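# Ball into high post's cup, frame back on rests

## Task

Get the ball into the cup on top of the tall post and return the frame to its proper spot resting on its supports; both must stay that way with no robot holding them, and at the end every gripper must have released and the arms must be moved away.

## Robot and tools

Robots: three identical i2rt Big YAM arms named arm1, arm2 and arm3. Each has six joints, a two-finger gripper and a wrist camera (arm1_cam_wrist, arm2_cam_wrist, arm3_cam_wrist). Two fixed room cameras, cam_high and cam_low, are not on any arm. Fully stretched, a hand reaches roughly 1.0 m from the joint 1 axis. With joints 1 and 6 at 0 and the hand level and pointing forward, the wrist camera sits on top of the hand looking toward the fingertips. Joints move at different speeds, so the hand can sweep a wide path between postures.

Frame: one shared scene frame, origin on the floor, +z up. The hand point is halfway between the fingertips; the hand's z axis runs along the fingers and the fingers close along its y axis. Arm foot poses are never printed.

execute_actions(actions, cameras): actions is a list holding one action or nothing (an empty list only returns states and images). An action is an object keyed by "arm1", "arm2", "arm3"; each present arm takes a "joints" object whose keys are joint names and whose values are absolute targets, not offsets. Units and ranges: joint1_rad -2.879 to 2.879 (spins arm about its foot, positive counter-clockwise seen from above, 0 faces the way the foot faces); joint2_rad 0 to 3.141 (shoulder, 0 upper arm back and about level, positive lifts it up then forward); joint3_rad 0 to 3.019 (elbow, 0 folded, positive opens); joint4_rad -1.692 to 1.57 (hand pitch, positive tips fingers up); joint5_rad -1.57 to 1.57 (hand sideways, positive to the arm's right); joint6_rad -2.094 to 2.094 (roll, positive clockwise viewed from behind the hand); gripper_m 0 to 0.093, the fingertip gap in metres. Arrival tolerances: ±0.045, ±0.14, ±0.09, ±0.055, ±0.03, ±0.035 rad and ±0.003 m. All motions in one action start together and may finish at different times. Any joint or arm you omit may still be driving toward an older target. An unknown key or out-of-range value rejects the entire call and nothing moves. cameras is an optional list of camera names or "all"; omitted, null or ["all"] gives every camera, [] gives none, a bad name rejects the call. A very small change from the current position may not move a joint at all. Example: {"arm1": {"joints": {"gripper_m": 0.05}}, "arm2": {"joints": {"joint1_rad": 0.3}}}.

Results: each robot's state including joint_positions and joint_status, images in the order named by the "pictures" line, and an on_its_own section for what the call did not command ("held at" is the target a joint keeps, not its position). joint_status words: "off_target" means stopped short and possibly still pushing; after "contact_stop" or "time_out" the joint normally holds where it stopped, but a timed-out joint may keep a target up to 0.375, 0.375, 0.113, 0.225, 0.075, 0.3 rad (joints 1 to 6) from where it is and keep pushing, moving there if freed; sending its reported position relaxes it. "joint command not followed" (with a "cause:" line) means a built-in collision check blocked that arm's joint targets, though its gripper target still runs; such joints show "not_followed" and the arm may retry those targets with later actions until new valid targets arrive or the path clears. A call without an action never shows this line. If a result reports a stop, the remaining motion and finish calls in that same reply are skipped. A lifted load makes joints sag.

wait(seconds): 0 to 10; commands nothing, the scene keeps running, and it returns states and images like an empty action.

zoom_image(camera, region): enlarges part of that camera's latest full image; region is [x0, y0, x1, y1] in pixels from the top-left corner, at most 504 by 504.

finished_scene(scene): ends the current scene, given by its integer number, after the arms hold the last command; irreversible, and the result says whether the goal was met. Replying with no tool call ends everything.

Calibration: each camera comes with OpenCV-style K, distortion D, T_world_to_cam (scene frame to camera, metres) and pos_world; all images are 896x504. Room cameras can be off by up to about 2.3 degrees and 9 mm; wrist camera poses derive from reported joints and can be further off. Results list cameras whose numbers changed.

Cautions: the arms keep pushing on contact and can push hard. A hard squeeze between two arms fails and ends the run, and a hard collision may too; nothing reports arm-to-arm contact, and the collision check may react late and ignores fingers, gripper housings and wrist cameras. Arms do not wait for one another. Never knock objects off the floor area or out of the work zone. Avoid drops, slips, slams and heavy shoves. Loose items may occasionally get nudged by something. Motors heat while holding loads, even while you think: MOTOR HOT appears at 85 °C, and at 100 °C an OVER-TEMPERATURE FAULT releases that whole arm and gripper so it falls, with its unfinished keys marked "limit_stop_at_motor_heat"; resend targets afterward. The simulation continues while you compose replies, with the robots holding their last command.

Each tool is called by a JSON object that holds its "op" and its "data", one argument or row to a line.

## Session

{"op": "execute_actions", "data": {
  "actions": []
}}

Scene clock: 0.00 s.
Motor temperatures (°C, as the motors report them): arm1=[24 23 23 22 23 24] | arm2=[25 24 21 23 25 24] | arm3=[23 21 23 24 21 23]
arm1.joint_positions: joint1_rad=+0.211 joint2_rad=+0.616 joint3_rad=+1.456 joint4_rad=-1.225 joint5_rad=+0.156 joint6_rad=-0.412 gripper_m=+0.094
arm1.joint_status: not commanded
arm1.hand: x=+1.2231 y=-0.0271 z=+1.3886 quat_wxyz=(+0.123, -0.797, -0.214, +0.552) (m; scene frame)
arm2.joint_positions: joint1_rad=-0.195 joint2_rad=+0.481 joint3_rad=+1.315 joint4_rad=-1.338 joint5_rad=-0.062 joint6_rad=+0.373 gripper_m=+0.094
arm2.joint_status: not commanded
arm2.hand: x=-0.6472 y=+1.0886 z=+1.3299 quat_wxyz=(-0.479, -0.596, -0.618, +0.183) (m; scene frame)
arm3.joint_positions: joint1_rad=-0.386 joint2_rad=+0.440 joint3_rad=+1.446 joint4_rad=-1.401 joint5_rad=-0.135 joint6_rad=+0.007 gripper_m=+0.095
arm3.joint_status: not commanded
arm3.hand: x=-0.6314 y=-1.1513 z=+1.3589 quat_wxyz=(-0.497, +0.318, -0.768, -0.249) (m; scene frame)
pictures: arm1_cam_wrist, arm2_cam_wrist, arm3_cam_wrist, cam_high, cam_low
Images, in order (width x height): arm1_cam_wrist 896x504, arm2_cam_wrist 896x504, arm3_cam_wrist 896x504, cam_high 896x504, cam_low 896x504.

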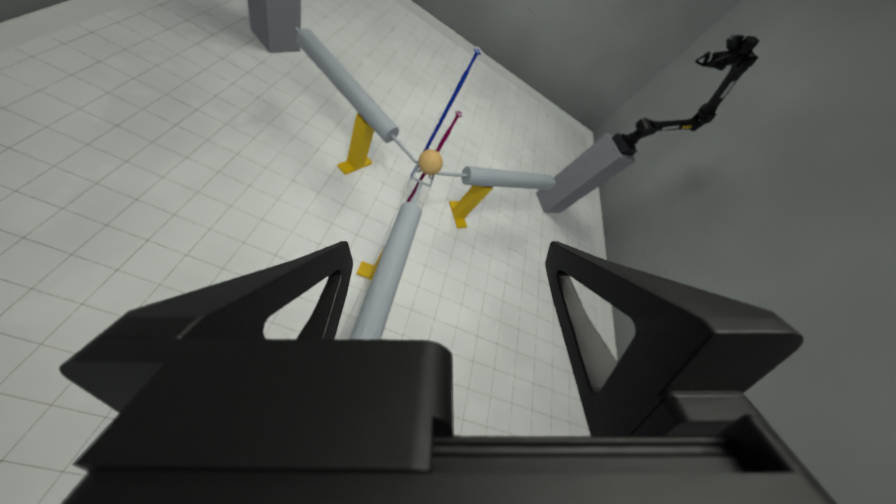

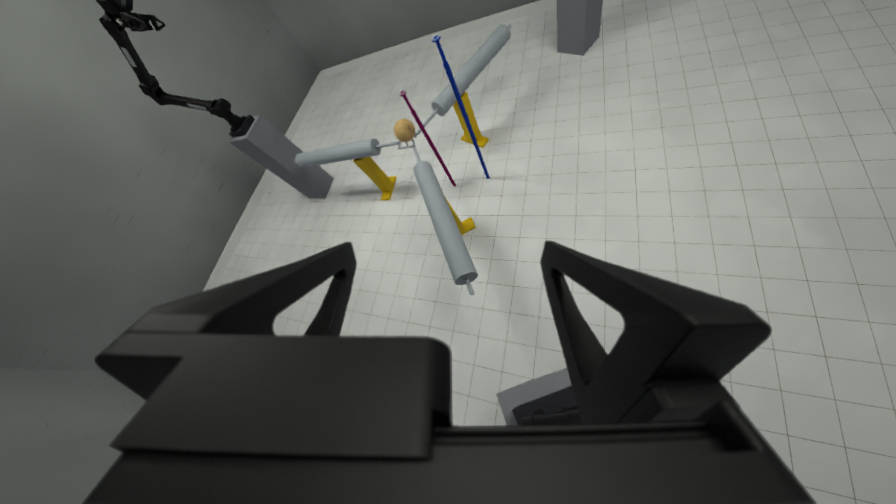

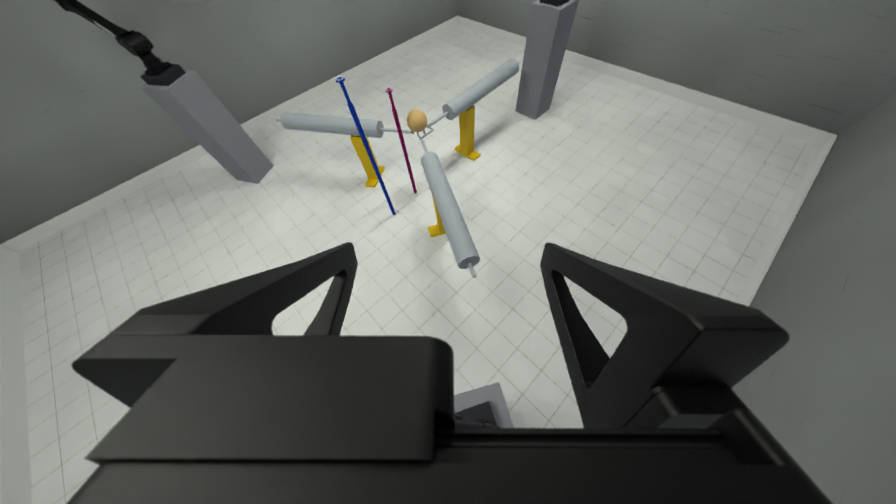

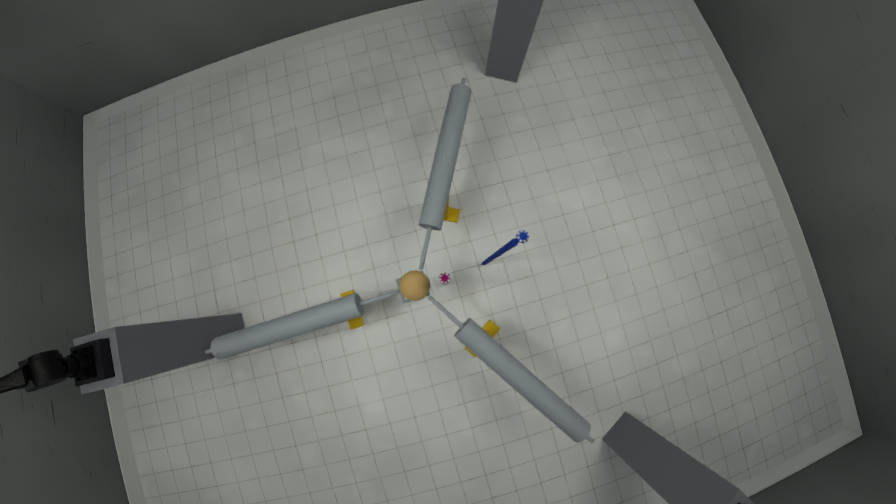

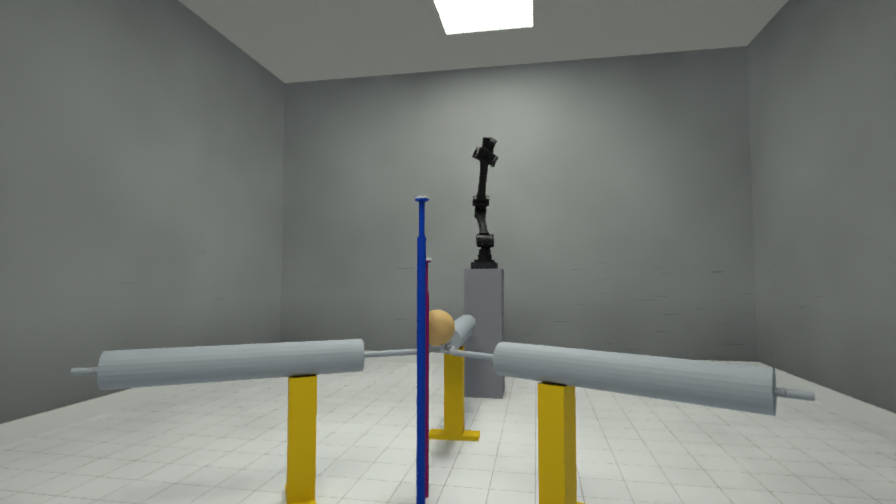

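{"op": "zoom_image", "data": {
  "camera": "cam_high",
  "region": [330, 200, 550, 360]
}}

{"op": "zoom_image", "data": {
  "camera": "cam_low",
  "region": [340, 180, 560, 400]
}}

{"op": "zoom_image", "data": {
  "camera": "arm1_cam_wrist",
  "region": [370, 100, 500, 220]
}}

{"op": "zoom_image", "data": {
  "camera": "arm2_cam_wrist",
  "region": [350, 25, 500, 175]
}}

{"op": "zoom_image", "data": {
  "camera": "arm3_cam_wrist",
  "region": [370, 80, 470, 170]
}}

Region (330, 200, 550, 360) of cam_high's 896x504 image, scaled by 2.291, with more detail than that image has; it fills the top 367 rows of this view, and the rest is white.

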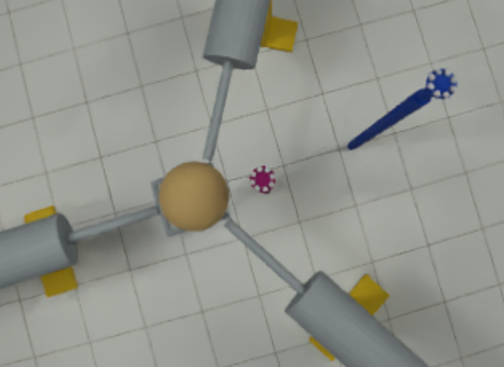

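Region (340, 180, 560, 400) of cam_low's 896x504 image, scaled by 2.291, with more detail than that image has.

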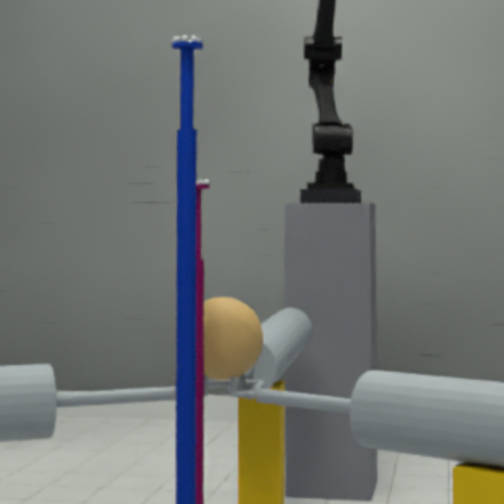

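Region (370, 100, 500, 220) of arm1_cam_wrist's 896x504 image, scaled by 3.877, with more detail than that image has; it fills the top 465 rows of this view, and the rest is white.

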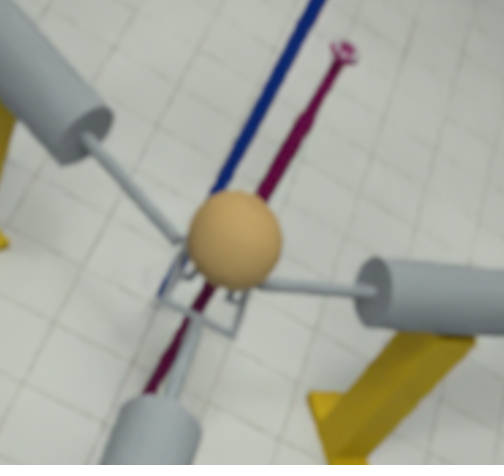

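Region (350, 25, 500, 175) of arm2_cam_wrist's 896x504 image, scaled by 3.360, with more detail than that image has.

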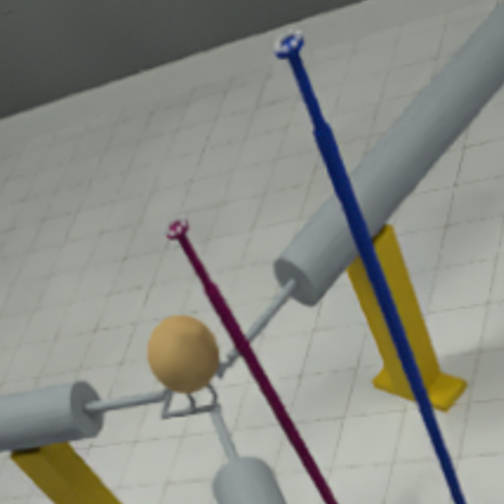

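Region (370, 80, 470, 170) of arm3_cam_wrist's 896x504 image, scaled by 5.040, with more detail than that image has; it fills the top 454 rows of this view, and the rest is white.

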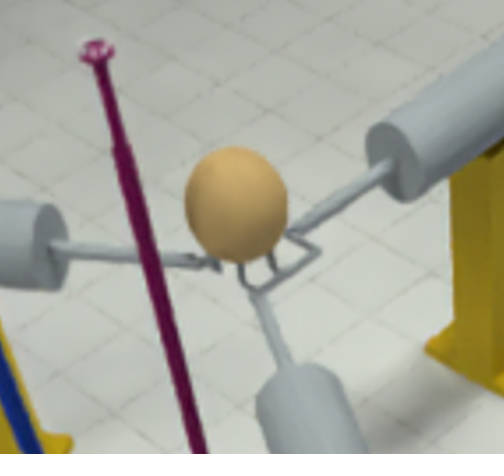

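{"op": "execute_actions", "data": {
  "actions": [
    {"arm1":{"joints":{"joint1_rad":0,"joint2_rad":1.0,"joint3_rad":1.2,"joint4_rad":-1.0,"joint5_rad":0,"joint6_rad":0}},"arm2":{"joints":{"joint1_rad":0,"joint2_rad":1.0,"joint3_rad":1.2,"joint4_rad":-1.0,"joint5_rad":0,"joint6_rad":0}},"arm3":{"joints":{"joint1_rad":0,"joint2_rad":1.0,"joint3_rad":1.2,"joint4_rad":-1.0,"joint5_rad":0,"joint6_rad":0}}}
  ],
  "cameras": []
}}

{"op": "execute_actions", "data": {
  "actions": [
    {"arm1":{"joints":{"joint4_rad":-1.65}},"arm2":{"joints":{"joint3_rad":0.7}},"arm3":{"joints":{"joint2_rad":1.6}}}
  ],
  "cameras": []
}}

{"op": "execute_actions", "data": {
  "actions": [
    {"arm1":{"joints":{"joint1_rad":-0.4}},"arm2":{"joints":{"joint1_rad":0.4}},"arm3":{"joints":{"joint1_rad":-0.4}}}
  ],
  "cameras": ["cam_low"]
}}

Scene clock: 40.60 s.
Motor temperatures (°C, as the motors report them): arm1=[24 23 27 23 23 24] | arm2=[25 24 24 23 25 24] | arm3=[23 21 26 24 21 23]
arm1.joint_positions: joint1_rad=+0.006 joint2_rad=+0.992 joint3_rad=+1.175 joint4_rad=-1.023 joint5_rad=+0.003 joint6_rad=-0.014 gripper_m=+0.094
arm1.joint_status: all done
arm1.hand: x=+1.0427 y=-0.0057 z=+1.1638 quat_wxyz=(+0.005, -0.932, -0.012, +0.362) (m; scene frame)
arm2.joint_positions: joint1_rad=-0.012 joint2_rad=+0.996 joint3_rad=+1.202 joint4_rad=-1.026 joint5_rad=-0.001 joint6_rad=+0.011 gripper_m=+0.094
arm2.joint_status: all done
arm2.hand: x=-0.5075 y=+0.9068 z=+1.1851 quat_wxyz=(-0.324, -0.456, -0.809, +0.180) (m; scene frame)
arm3.joint_positions: joint1_rad=-0.008 joint2_rad=+1.015 joint3_rad=+1.189 joint4_rad=-1.018 joint5_rad=-0.002 joint6_rad=+0.007 gripper_m=+0.095
arm3.joint_status: all done
arm3.hand: x=-0.5271 y=-0.8864 z=+1.1477 quat_wxyz=(-0.302, +0.479, -0.802, -0.189) (m; scene frame)
pictures: none
No camera images: the call's "cameras" was empty. Leave "cameras" out to get every camera's image.

Scene clock: 42.17 s.
Motor temperatures (°C, as the motors report them): arm1=[24 23 27 22 23 24] | arm2=[25 24 24 23 25 24] | arm3=[23 21 27 24 21 23]
arm1.joint_positions: joint1_rad=+0.006 joint2_rad=+0.992 joint3_rad=+1.175 joint4_rad=-1.633 joint5_rad=+0.003 joint6_rad=-0.013 gripper_m=+0.094
arm1.joint_status: all done
arm1.hand: x=+1.1767 y=-0.0039 z=+1.1016 quat_wxyz=(+0.005, -0.998, -0.012, +0.065) (m; scene frame)
arm2.joint_positions: joint1_rad=-0.012 joint2_rad=+1.002 joint3_rad=+0.710 joint4_rad=-1.014 joint5_rad=-0.001 joint6_rad=+0.011 gripper_m=+0.094
arm2.joint_status: all done
arm2.hand: x=-0.5650 y=+0.9975 z=+0.9395 quat_wxyz=(-0.119, -0.487, -0.863, +0.067) (m; scene frame)
arm3.joint_positions: joint1_rad=-0.008 joint2_rad=+1.602 joint3_rad=+1.189 joint4_rad=-1.011 joint5_rad=-0.002 joint6_rad=+0.007 gripper_m=+0.095
arm3.joint_status: all done
arm3.hand: x=-0.4969 y=-0.8252 z=+0.8879 quat_wxyz=(-0.061, +0.512, -0.856, -0.042) (m; scene frame)
pictures: none
No camera images: the call's "cameras" was empty. Leave "cameras" out to get every camera's image.

Scene clock: 43.33 s.
Motor temperatures (°C, as the motors report them): arm1=[24 23 27 22 23 24] | arm2=[25 24 25 23 25 24] | arm3=[23 22 27 24 21 23]
arm1.joint_positions: joint1_rad=-0.394 joint2_rad=+0.992 joint3_rad=+1.175 joint4_rad=-1.633 joint5_rad=+0.001 joint6_rad=-0.013 gripper_m=+0.094
arm1.joint_status: all done
arm1.hand: x=+1.1977 y=+0.1038 z=+1.1021 quat_wxyz=(+0.015, -0.980, +0.187, +0.065) (m; scene frame)
arm2.joint_positions: joint1_rad=+0.390 joint2_rad=+1.002 joint3_rad=+0.710 joint4_rad=-1.014 joint5_rad=+0.000 joint6_rad=+0.010 gripper_m=+0.094
arm2.joint_status: all done
arm2.hand: x=-0.4762 y=+1.0807 z=+0.9387 quat_wxyz=(-0.128, -0.304, -0.943, +0.044) (m; scene frame)
arm3.joint_positions: joint1_rad=-0.413 joint2_rad=+1.602 joint3_rad=+1.189 joint4_rad=-1.011 joint5_rad=+0.000 joint6_rad=+0.007 gripper_m=+0.095
arm3.joint_status: all done
arm3.hand: x=-0.3451 y=-0.9502 z=+0.8864 quat_wxyz=(-0.067, +0.329, -0.941, -0.028) (m; scene frame)
pictures: cam_low
Images, in order (width x height): cam_low 896x504.

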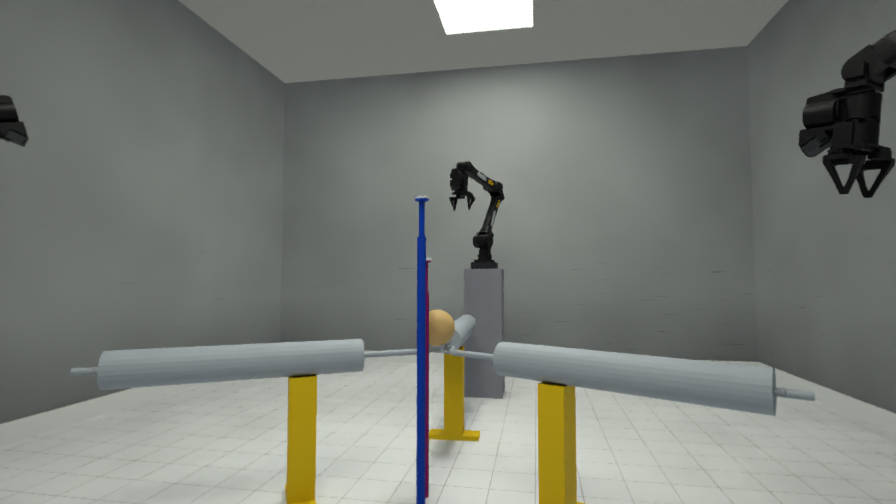

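{"op": "execute_actions", "data": {
  "actions": [
    {"arm1":{"joints":{"joint1_rad":-0.322,"joint2_rad":2.034,"joint3_rad":0.56,"joint4_rad":-0.104,"joint6_rad":-0.357}},"arm2":{"joints":{"joint1_rad":0.221,"joint2_rad":2.299,"joint3_rad":1.305,"joint4_rad":-0.585,"joint6_rad":0.216}},"arm3":{"joints":{"joint1_rad":-0.33,"joint2_rad":2.427,"joint3_rad":1.685,"joint4_rad":-0.829,"joint6_rad":-0.325}}}
  ]
}}

Scene clock: 72.30 s.
Motor temperatures (°C, as the motors report them): arm1=[24 23 28 22 23 24] | arm2=[25 25 25 23 25 24] | arm3=[23 23 28 24 21 23]
arm1.joint_positions: joint1_rad=-0.327 joint2_rad=+2.028 joint3_rad=+0.556 joint4_rad=-0.121 joint5_rad=+0.001 joint6_rad=-0.343 gripper_m=+0.094
arm1.joint_status: all done
arm1.hand: x=+1.1810 y=+0.0914 z=+0.6064 quat_wxyz=(+0.000, -1.000, -0.010, -0.006) (m; scene frame)
arm2.joint_positions: joint1_rad=+0.225 joint2_rad=+2.301 joint3_rad=+1.295 joint4_rad=-0.588 joint5_rad=+0.000 joint6_rad=+0.205 gripper_m=+0.094
arm2.joint_status: all done
arm2.hand: x=-0.3532 y=+0.8848 z=+0.6009 quat_wxyz=(+0.009, -0.473, -0.881, +0.001) (m; scene frame)
arm3.joint_positions: joint1_rad=-0.330 joint2_rad=+2.445 joint3_rad=+1.657 joint4_rad=-0.831 joint5_rad=+0.000 joint6_rad=-0.312 gripper_m=+0.095
arm3.joint_status: all done
arm3.hand: x=-0.2832 y=-0.8312 z=+0.5809 quat_wxyz=(+0.025, +0.512, -0.859, +0.002) (m; scene frame)
pictures: arm1_cam_wrist, arm2_cam_wrist, arm3_cam_wrist, cam_high, cam_low
camera_calibration (this result's frames):
arm1_cam_wrist: T_world_to_cam=[[-0.0168209, 0.999854, -0.00287515, -0.0678611], [0.804743, 0.015245, 0.593428, -1.30315], [0.593385, 0.00766826, -0.804882, -0.0916921], [0, 0, 0, 1]] pos_world=[1.10197, 0.0884208, 0.699328]
arm2_cam_wrist: T_world_to_cam=[[-0.838428, -0.544775, 0.0160819, 0.17401], [-0.426475, 0.674161, 0.603015, -1.10759], [-0.339349, 0.498726, -0.797568, 0.0426444], [0, 0, 0, 1]] pos_world=[-0.311992, 0.820221, 0.699106]
arm3_cam_wrist: T_world_to_cam=[[0.881015, -0.472786, -0.016899, -0.134362], [-0.359516, -0.692306, 0.625668, -1.03741], [-0.307506, -0.545148, -0.779906, 0.0369735], [0, 0, 0, 1]] pos_world=[-0.243223, -0.761576, 0.675642]
Images, in order (width x height): arm1_cam_wrist 896x504, arm2_cam_wrist 896x504, arm3_cam_wrist 896x504, cam_high 896x504, cam_low 896x504.

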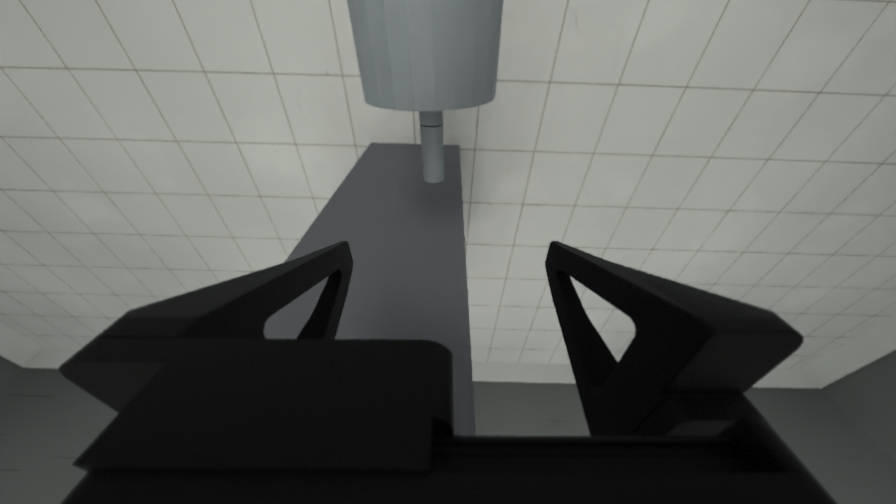

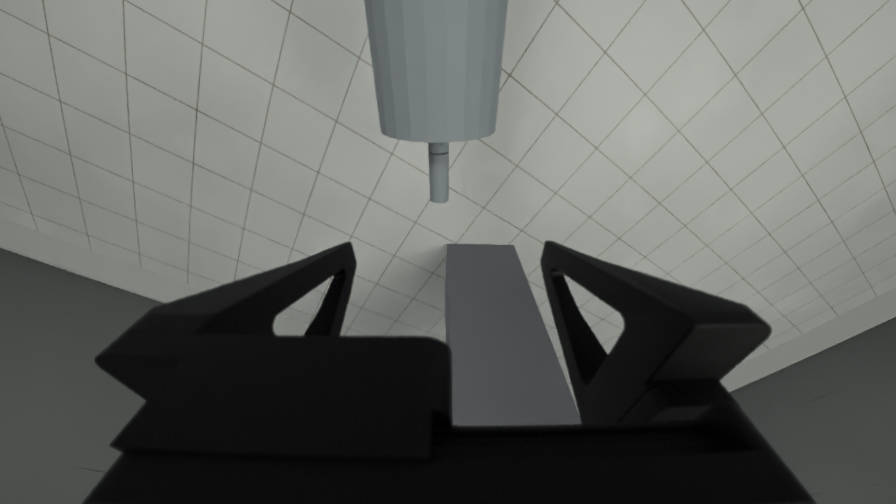

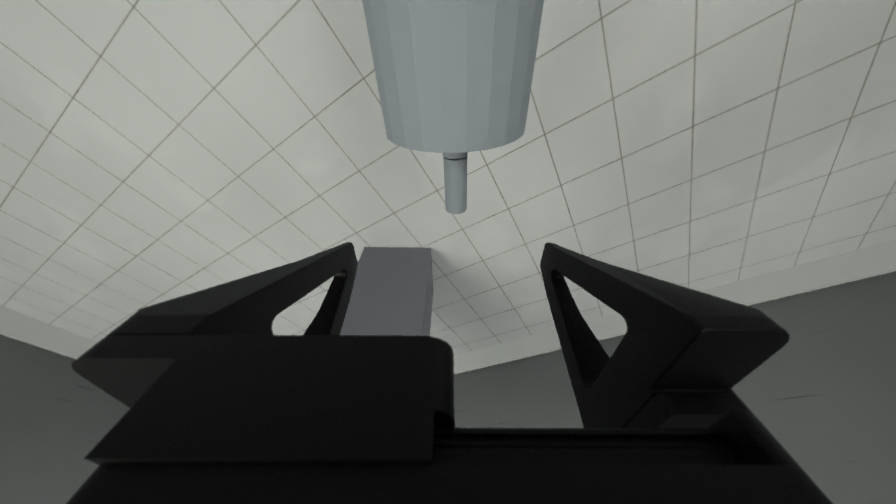

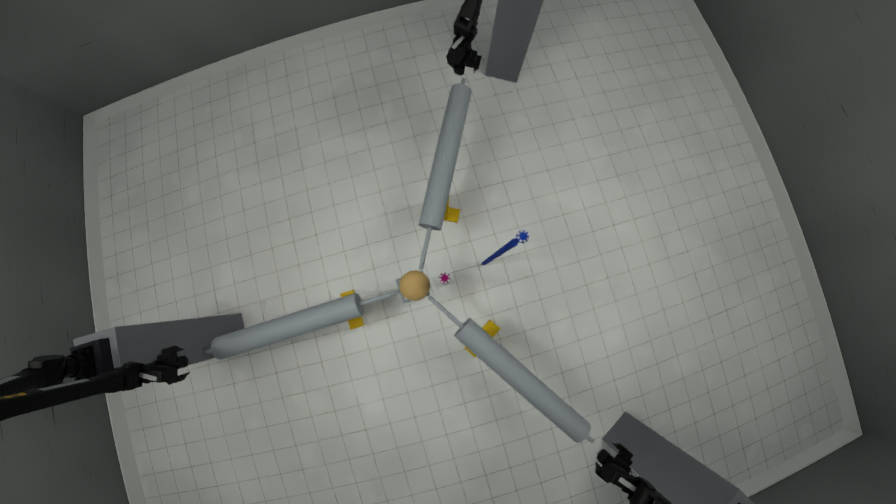

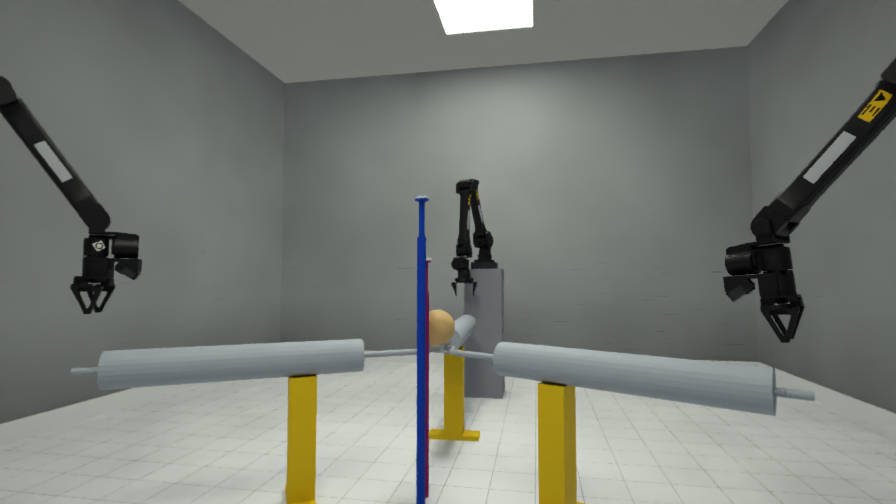

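{"op": "execute_actions", "data": {
  "actions": [
    {"arm1":{"joints":{"joint1_rad":-0.267,"joint2_rad":2.593,"joint3_rad":0.78,"joint4_rad":0.235,"joint6_rad":-0.30}},"arm2":{"joints":{"joint1_rad":0.238,"joint2_rad":2.653,"joint3_rad":1.433,"joint4_rad":-0.355,"joint6_rad":0.23}},"arm3":{"joints":{"joint1_rad":-0.352,"joint2_rad":2.68,"joint3_rad":1.695,"joint4_rad":-0.56,"joint6_rad":-0.34}}}
  ]
}}

Scene clock: 86.83 s.
Motor temperatures (°C, as the motors report them): arm1=[24 23 26 22 23 24] | arm2=[25 26 24 23 25 24] | arm3=[23 25 28 24 21 23]
arm1.joint_positions: joint1_rad=-0.269 joint2_rad=+2.466 joint3_rad=+0.801 joint4_rad=+0.254 joint5_rad=-0.030 joint6_rad=-0.275 gripper_m=+0.094
arm1.joint_status: all done
arm1.hand: x=+1.0953 y=+0.0927 z=+0.4842 quat_wxyz=(+0.010, -0.996, -0.006, +0.086) (m; scene frame)
arm2.joint_positions: joint1_rad=+0.227 joint2_rad=+2.648 joint3_rad=+1.431 joint4_rad=-0.369 joint5_rad=+0.001 joint6_rad=+0.221 gripper_m=+0.094
arm2.joint_status: all done
arm2.hand: x=-0.3577 y=+0.8889 z=+0.4480 quat_wxyz=(+0.004, -0.479, -0.878, +0.003) (m; scene frame)
arm3.joint_positions: joint1_rad=-0.341 joint2_rad=+2.683 joint3_rad=+1.687 joint4_rad=-0.571 joint5_rad=+0.001 joint6_rad=-0.329 gripper_m=+0.095
arm3.joint_status: all done
arm3.hand: x=-0.2887 y=-0.8447 z=+0.4471 quat_wxyz=(+0.000, +0.515, -0.857, -0.003) (m; scene frame)
pictures: arm1_cam_wrist, arm2_cam_wrist, arm3_cam_wrist, cam_high, cam_low
camera_calibration (this result's frames):
arm1_cam_wrist: T_world_to_cam=[[-0.00814551, 0.999803, 0.0180932, -0.0906343], [0.899872, -0.000561589, 0.436153, -1.18828], [0.436078, 0.0198342, -0.89969, 0.0779032], [0, 0, 0, 1]] pos_world=[1.03459, 0.0884039, 0.590002]
arm2_cam_wrist: T_world_to_cam=[[-0.845673, -0.533481, 0.0153467, 0.162591], [-0.420842, 0.684251, 0.595561, -1.02371], [-0.328221, 0.497191, -0.803163, -0.0749964], [0, 0, 0, 1]] pos_world=[-0.317939, 0.824504, 0.546955]
arm3_cam_wrist: T_world_to_cam=[[0.883856, -0.467759, -0.000199074, -0.140563], [-0.378919, -0.716237, 0.586024, -0.97312], [-0.274261, -0.517886, -0.810293, -0.0302115], [0, 0, 0, 1]] pos_world=[-0.252782, -0.778381, 0.545764]
Images, in order (width x height): arm1_cam_wrist 896x504, arm2_cam_wrist 896x504, arm3_cam_wrist 896x504, cam_high 896x504, cam_low 896x504.

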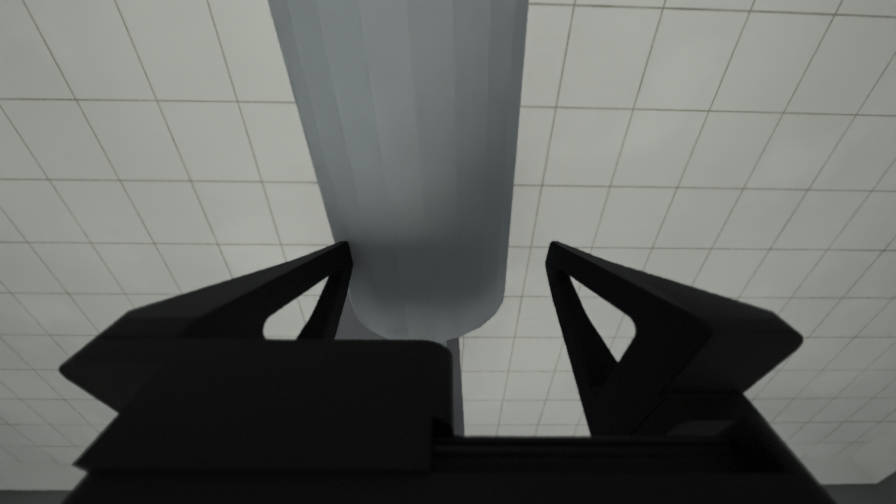

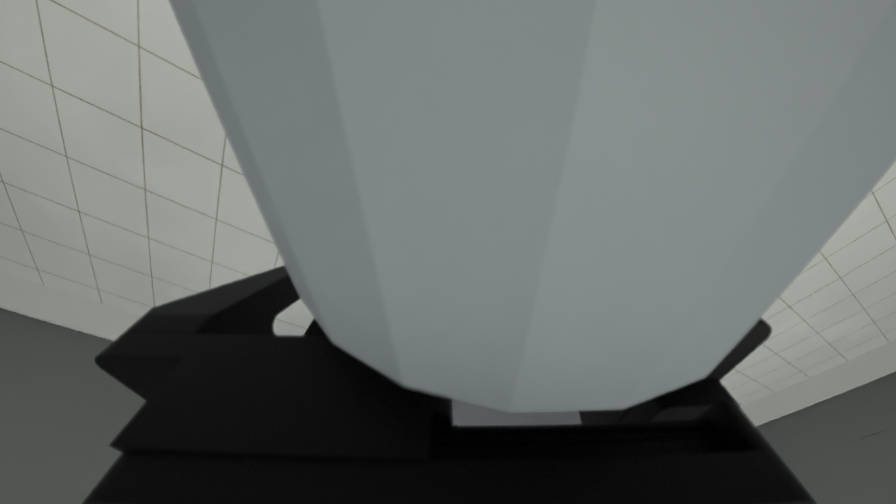

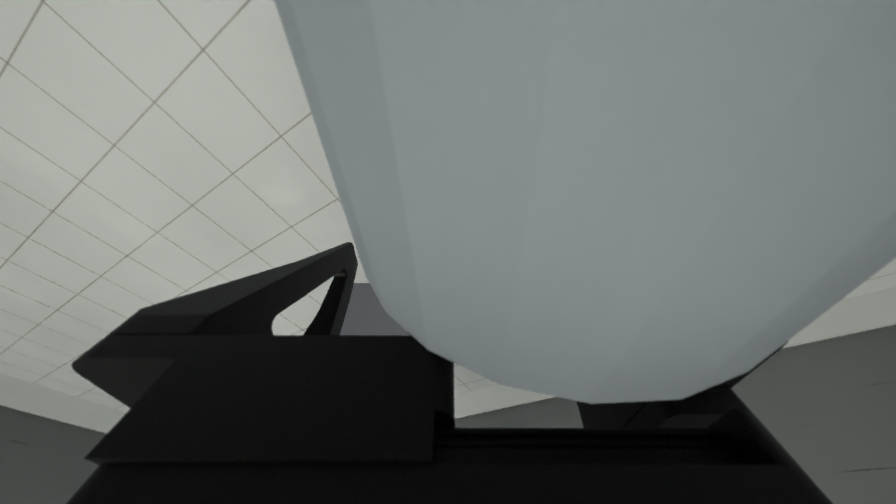

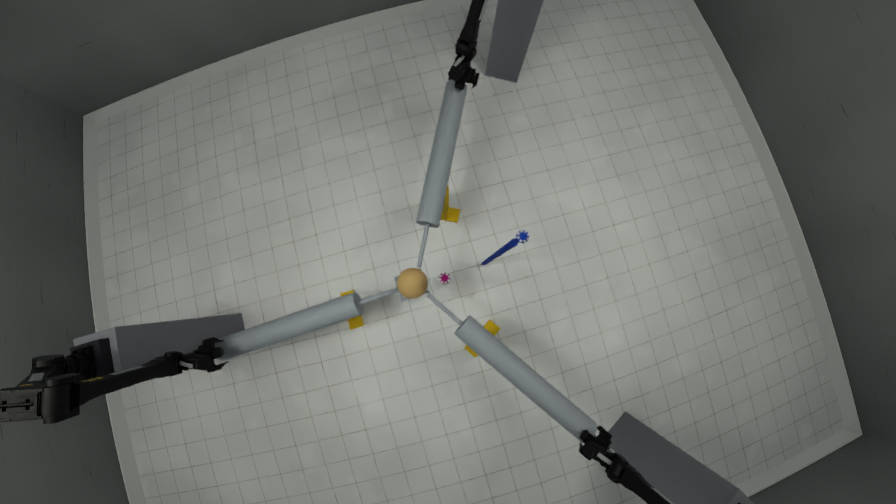

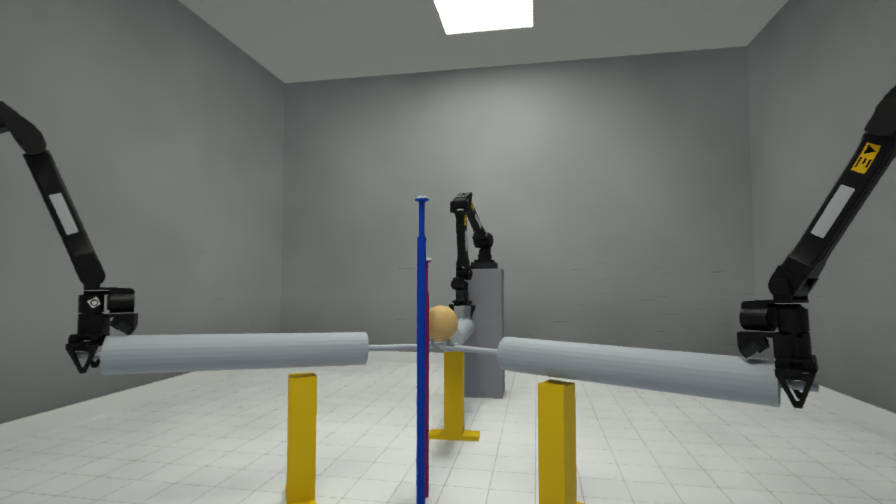

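{"op": "execute_actions", "data": {
  "actions": [
    {"arm1":{"joints":{"joint2_rad":2.36}}}
  ],
  "cameras": []
}}

{"op": "execute_actions", "data": {
  "actions": [
    {"arm1":{"joints":{"joint2_rad":2.3,"joint3_rad":0.65,"joint4_rad":0.08}}}
  ]
}}

Scene clock: 91.83 s.
Motor temperatures (°C, as the motors report them): arm1=[24 23 25 22 24 24] | arm2=[25 26 24 23 25 24] | arm3=[23 25 27 24 21 23]
arm1.joint_positions: joint1_rad=-0.269 joint2_rad=+2.371 joint3_rad=+0.778 joint4_rad=+0.249 joint5_rad=-0.003 joint6_rad=-0.286 gripper_m=+0.094
arm1.joint_status: all done
arm1.hand: x=+1.0733 y=+0.1033 z=+0.5172 quat_wxyz=(+0.033, -0.993, -0.011, +0.114) (m; scene frame)
arm2.joint_positions: joint1_rad=+0.227 joint2_rad=+2.648 joint3_rad=+1.431 joint4_rad=-0.369 joint5_rad=+0.001 joint6_rad=+0.221 gripper_m=+0.094
arm2.joint_status: not commanded
arm2.hand: x=-0.3577 y=+0.8889 z=+0.4480 quat_wxyz=(+0.004, -0.479, -0.878, +0.003) (m; scene frame)
arm3.joint_positions: joint1_rad=-0.341 joint2_rad=+2.683 joint3_rad=+1.687 joint4_rad=-0.571 joint5_rad=+0.001 joint6_rad=-0.329 gripper_m=+0.095
arm3.joint_status: not commanded
arm3.hand: x=-0.2887 y=-0.8447 z=+0.4471 quat_wxyz=(+0.000, +0.515, -0.857, -0.003) (m; scene frame)
pictures: none
No camera images: the call's "cameras" was empty. Leave "cameras" out to get every camera's image.

Scene clock: 92.70 s.
Motor temperatures (°C, as the motors report them): arm1=[24 23 25 22 24 24] | arm2=[25 26 24 23 25 24] | arm3=[23 25 27 24 21 23]
arm1.joint_positions: joint1_rad=-0.269 joint2_rad=+2.303 joint3_rad=+0.645 joint4_rad=+0.093 joint5_rad=-0.003 joint6_rad=-0.286 gripper_m=+0.094
arm1.joint_status: all done
arm1.hand: x=+1.1636 y=+0.0787 z=+0.5325 quat_wxyz=(+0.003, -1.000, -0.011, +0.009) (m; scene frame)
arm2.joint_positions: joint1_rad=+0.227 joint2_rad=+2.648 joint3_rad=+1.431 joint4_rad=-0.369 joint5_rad=+0.001 joint6_rad=+0.221 gripper_m=+0.094
arm2.joint_status: not commanded
arm2.hand: x=-0.3577 y=+0.8889 z=+0.4480 quat_wxyz=(+0.004, -0.479, -0.878, +0.003) (m; scene frame)
arm3.joint_positions: joint1_rad=-0.341 joint2_rad=+2.683 joint3_rad=+1.687 joint4_rad=-0.571 joint5_rad=+0.001 joint6_rad=-0.329 gripper_m=+0.095
arm3.joint_status: not commanded
arm3.hand: x=-0.2887 y=-0.8447 z=+0.4471 quat_wxyz=(+0.000, +0.515, -0.857, -0.003) (m; scene frame)
pictures: arm1_cam_wrist, arm2_cam_wrist, arm3_cam_wrist, cam_high, cam_low
camera_calibration (this result's frames):
arm1_cam_wrist: T_world_to_cam=[[-0.0180723, 0.999833, 0.00258128, -0.0571595], [0.821654, 0.0133805, 0.569829, -1.25205], [0.569699, 0.0124191, -0.821759, -0.10457], [0, 0, 0, 1]] pos_world=[1.08729, 0.0752017, 0.62767]
arm2_cam_wrist: T_world_to_cam=[[-0.845673, -0.533481, 0.0153467, 0.162591], [-0.420842, 0.684251, 0.595561, -1.02371], [-0.328221, 0.497191, -0.803163, -0.0749964], [0, 0, 0, 1]] pos_world=[-0.317939, 0.824504, 0.546955]
arm3_cam_wrist: T_world_to_cam=[[0.883856, -0.467759, -0.000199074, -0.140563], [-0.378919, -0.716237, 0.586024, -0.97312], [-0.274261, -0.517886, -0.810293, -0.0302115], [0, 0, 0, 1]] pos_world=[-0.252782, -0.778381, 0.545764]
Images, in order (width x height): arm1_cam_wrist 896x504, arm2_cam_wrist 896x504, arm3_cam_wrist 896x504, cam_high 896x504, cam_low 896x504.

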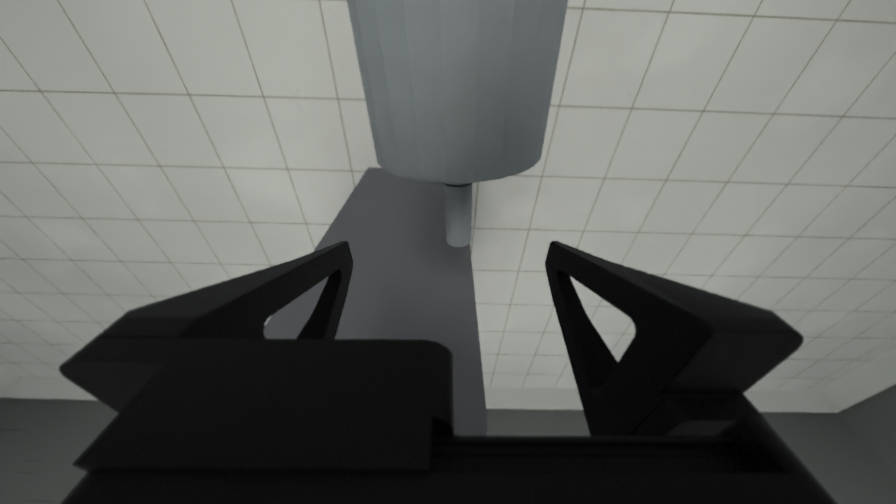

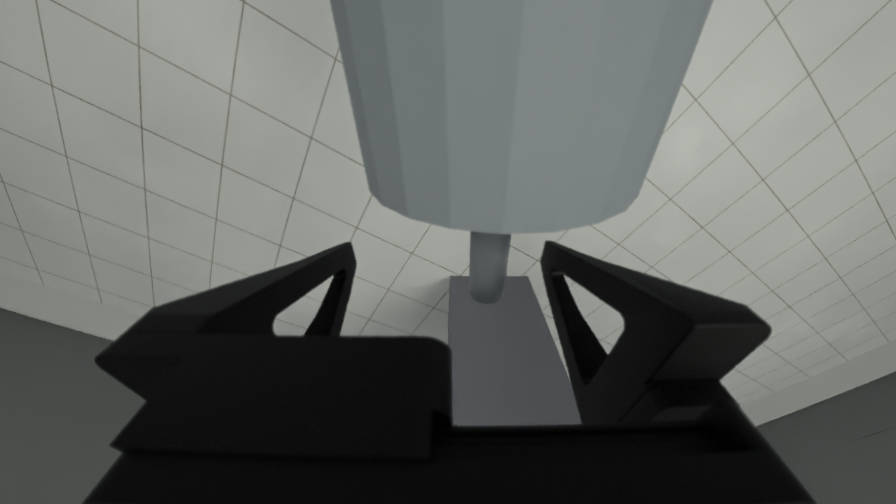

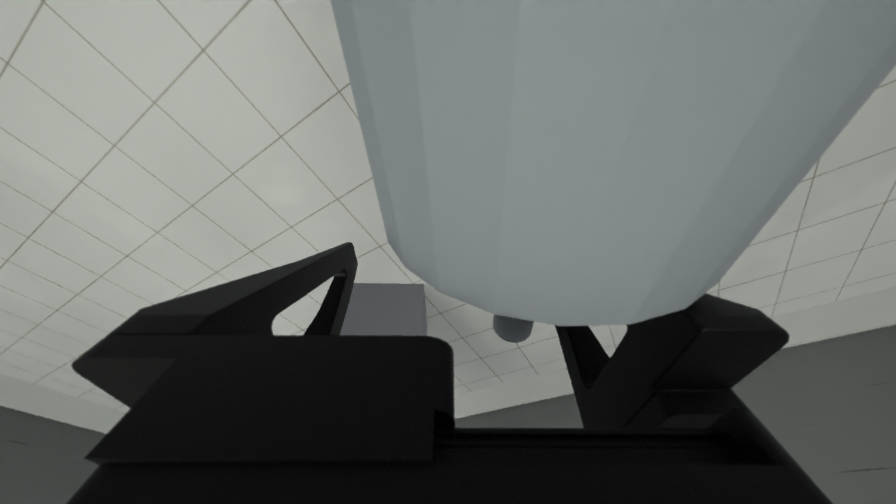

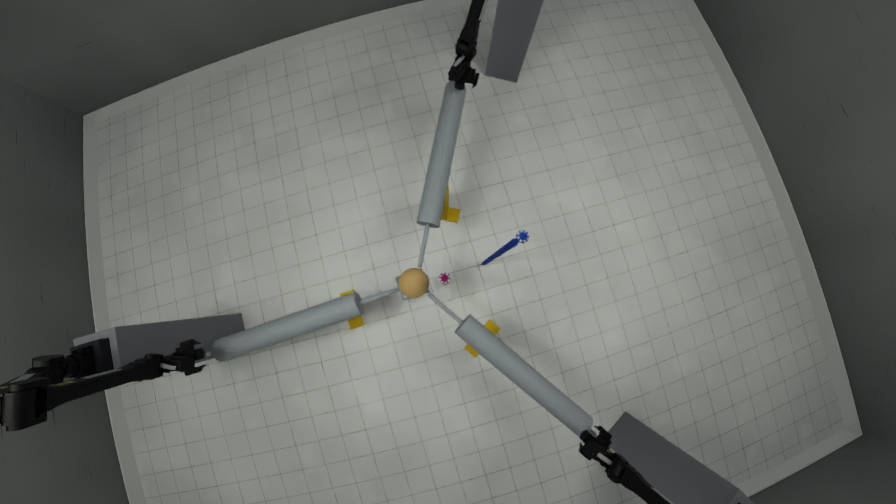

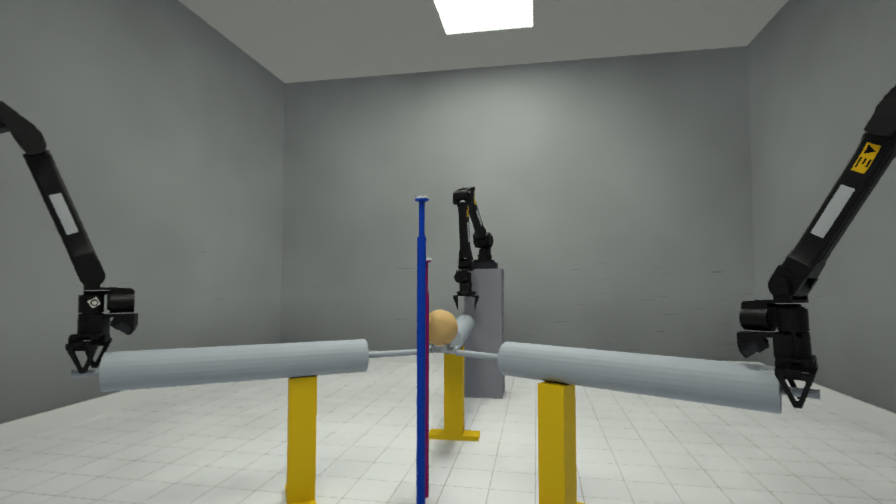

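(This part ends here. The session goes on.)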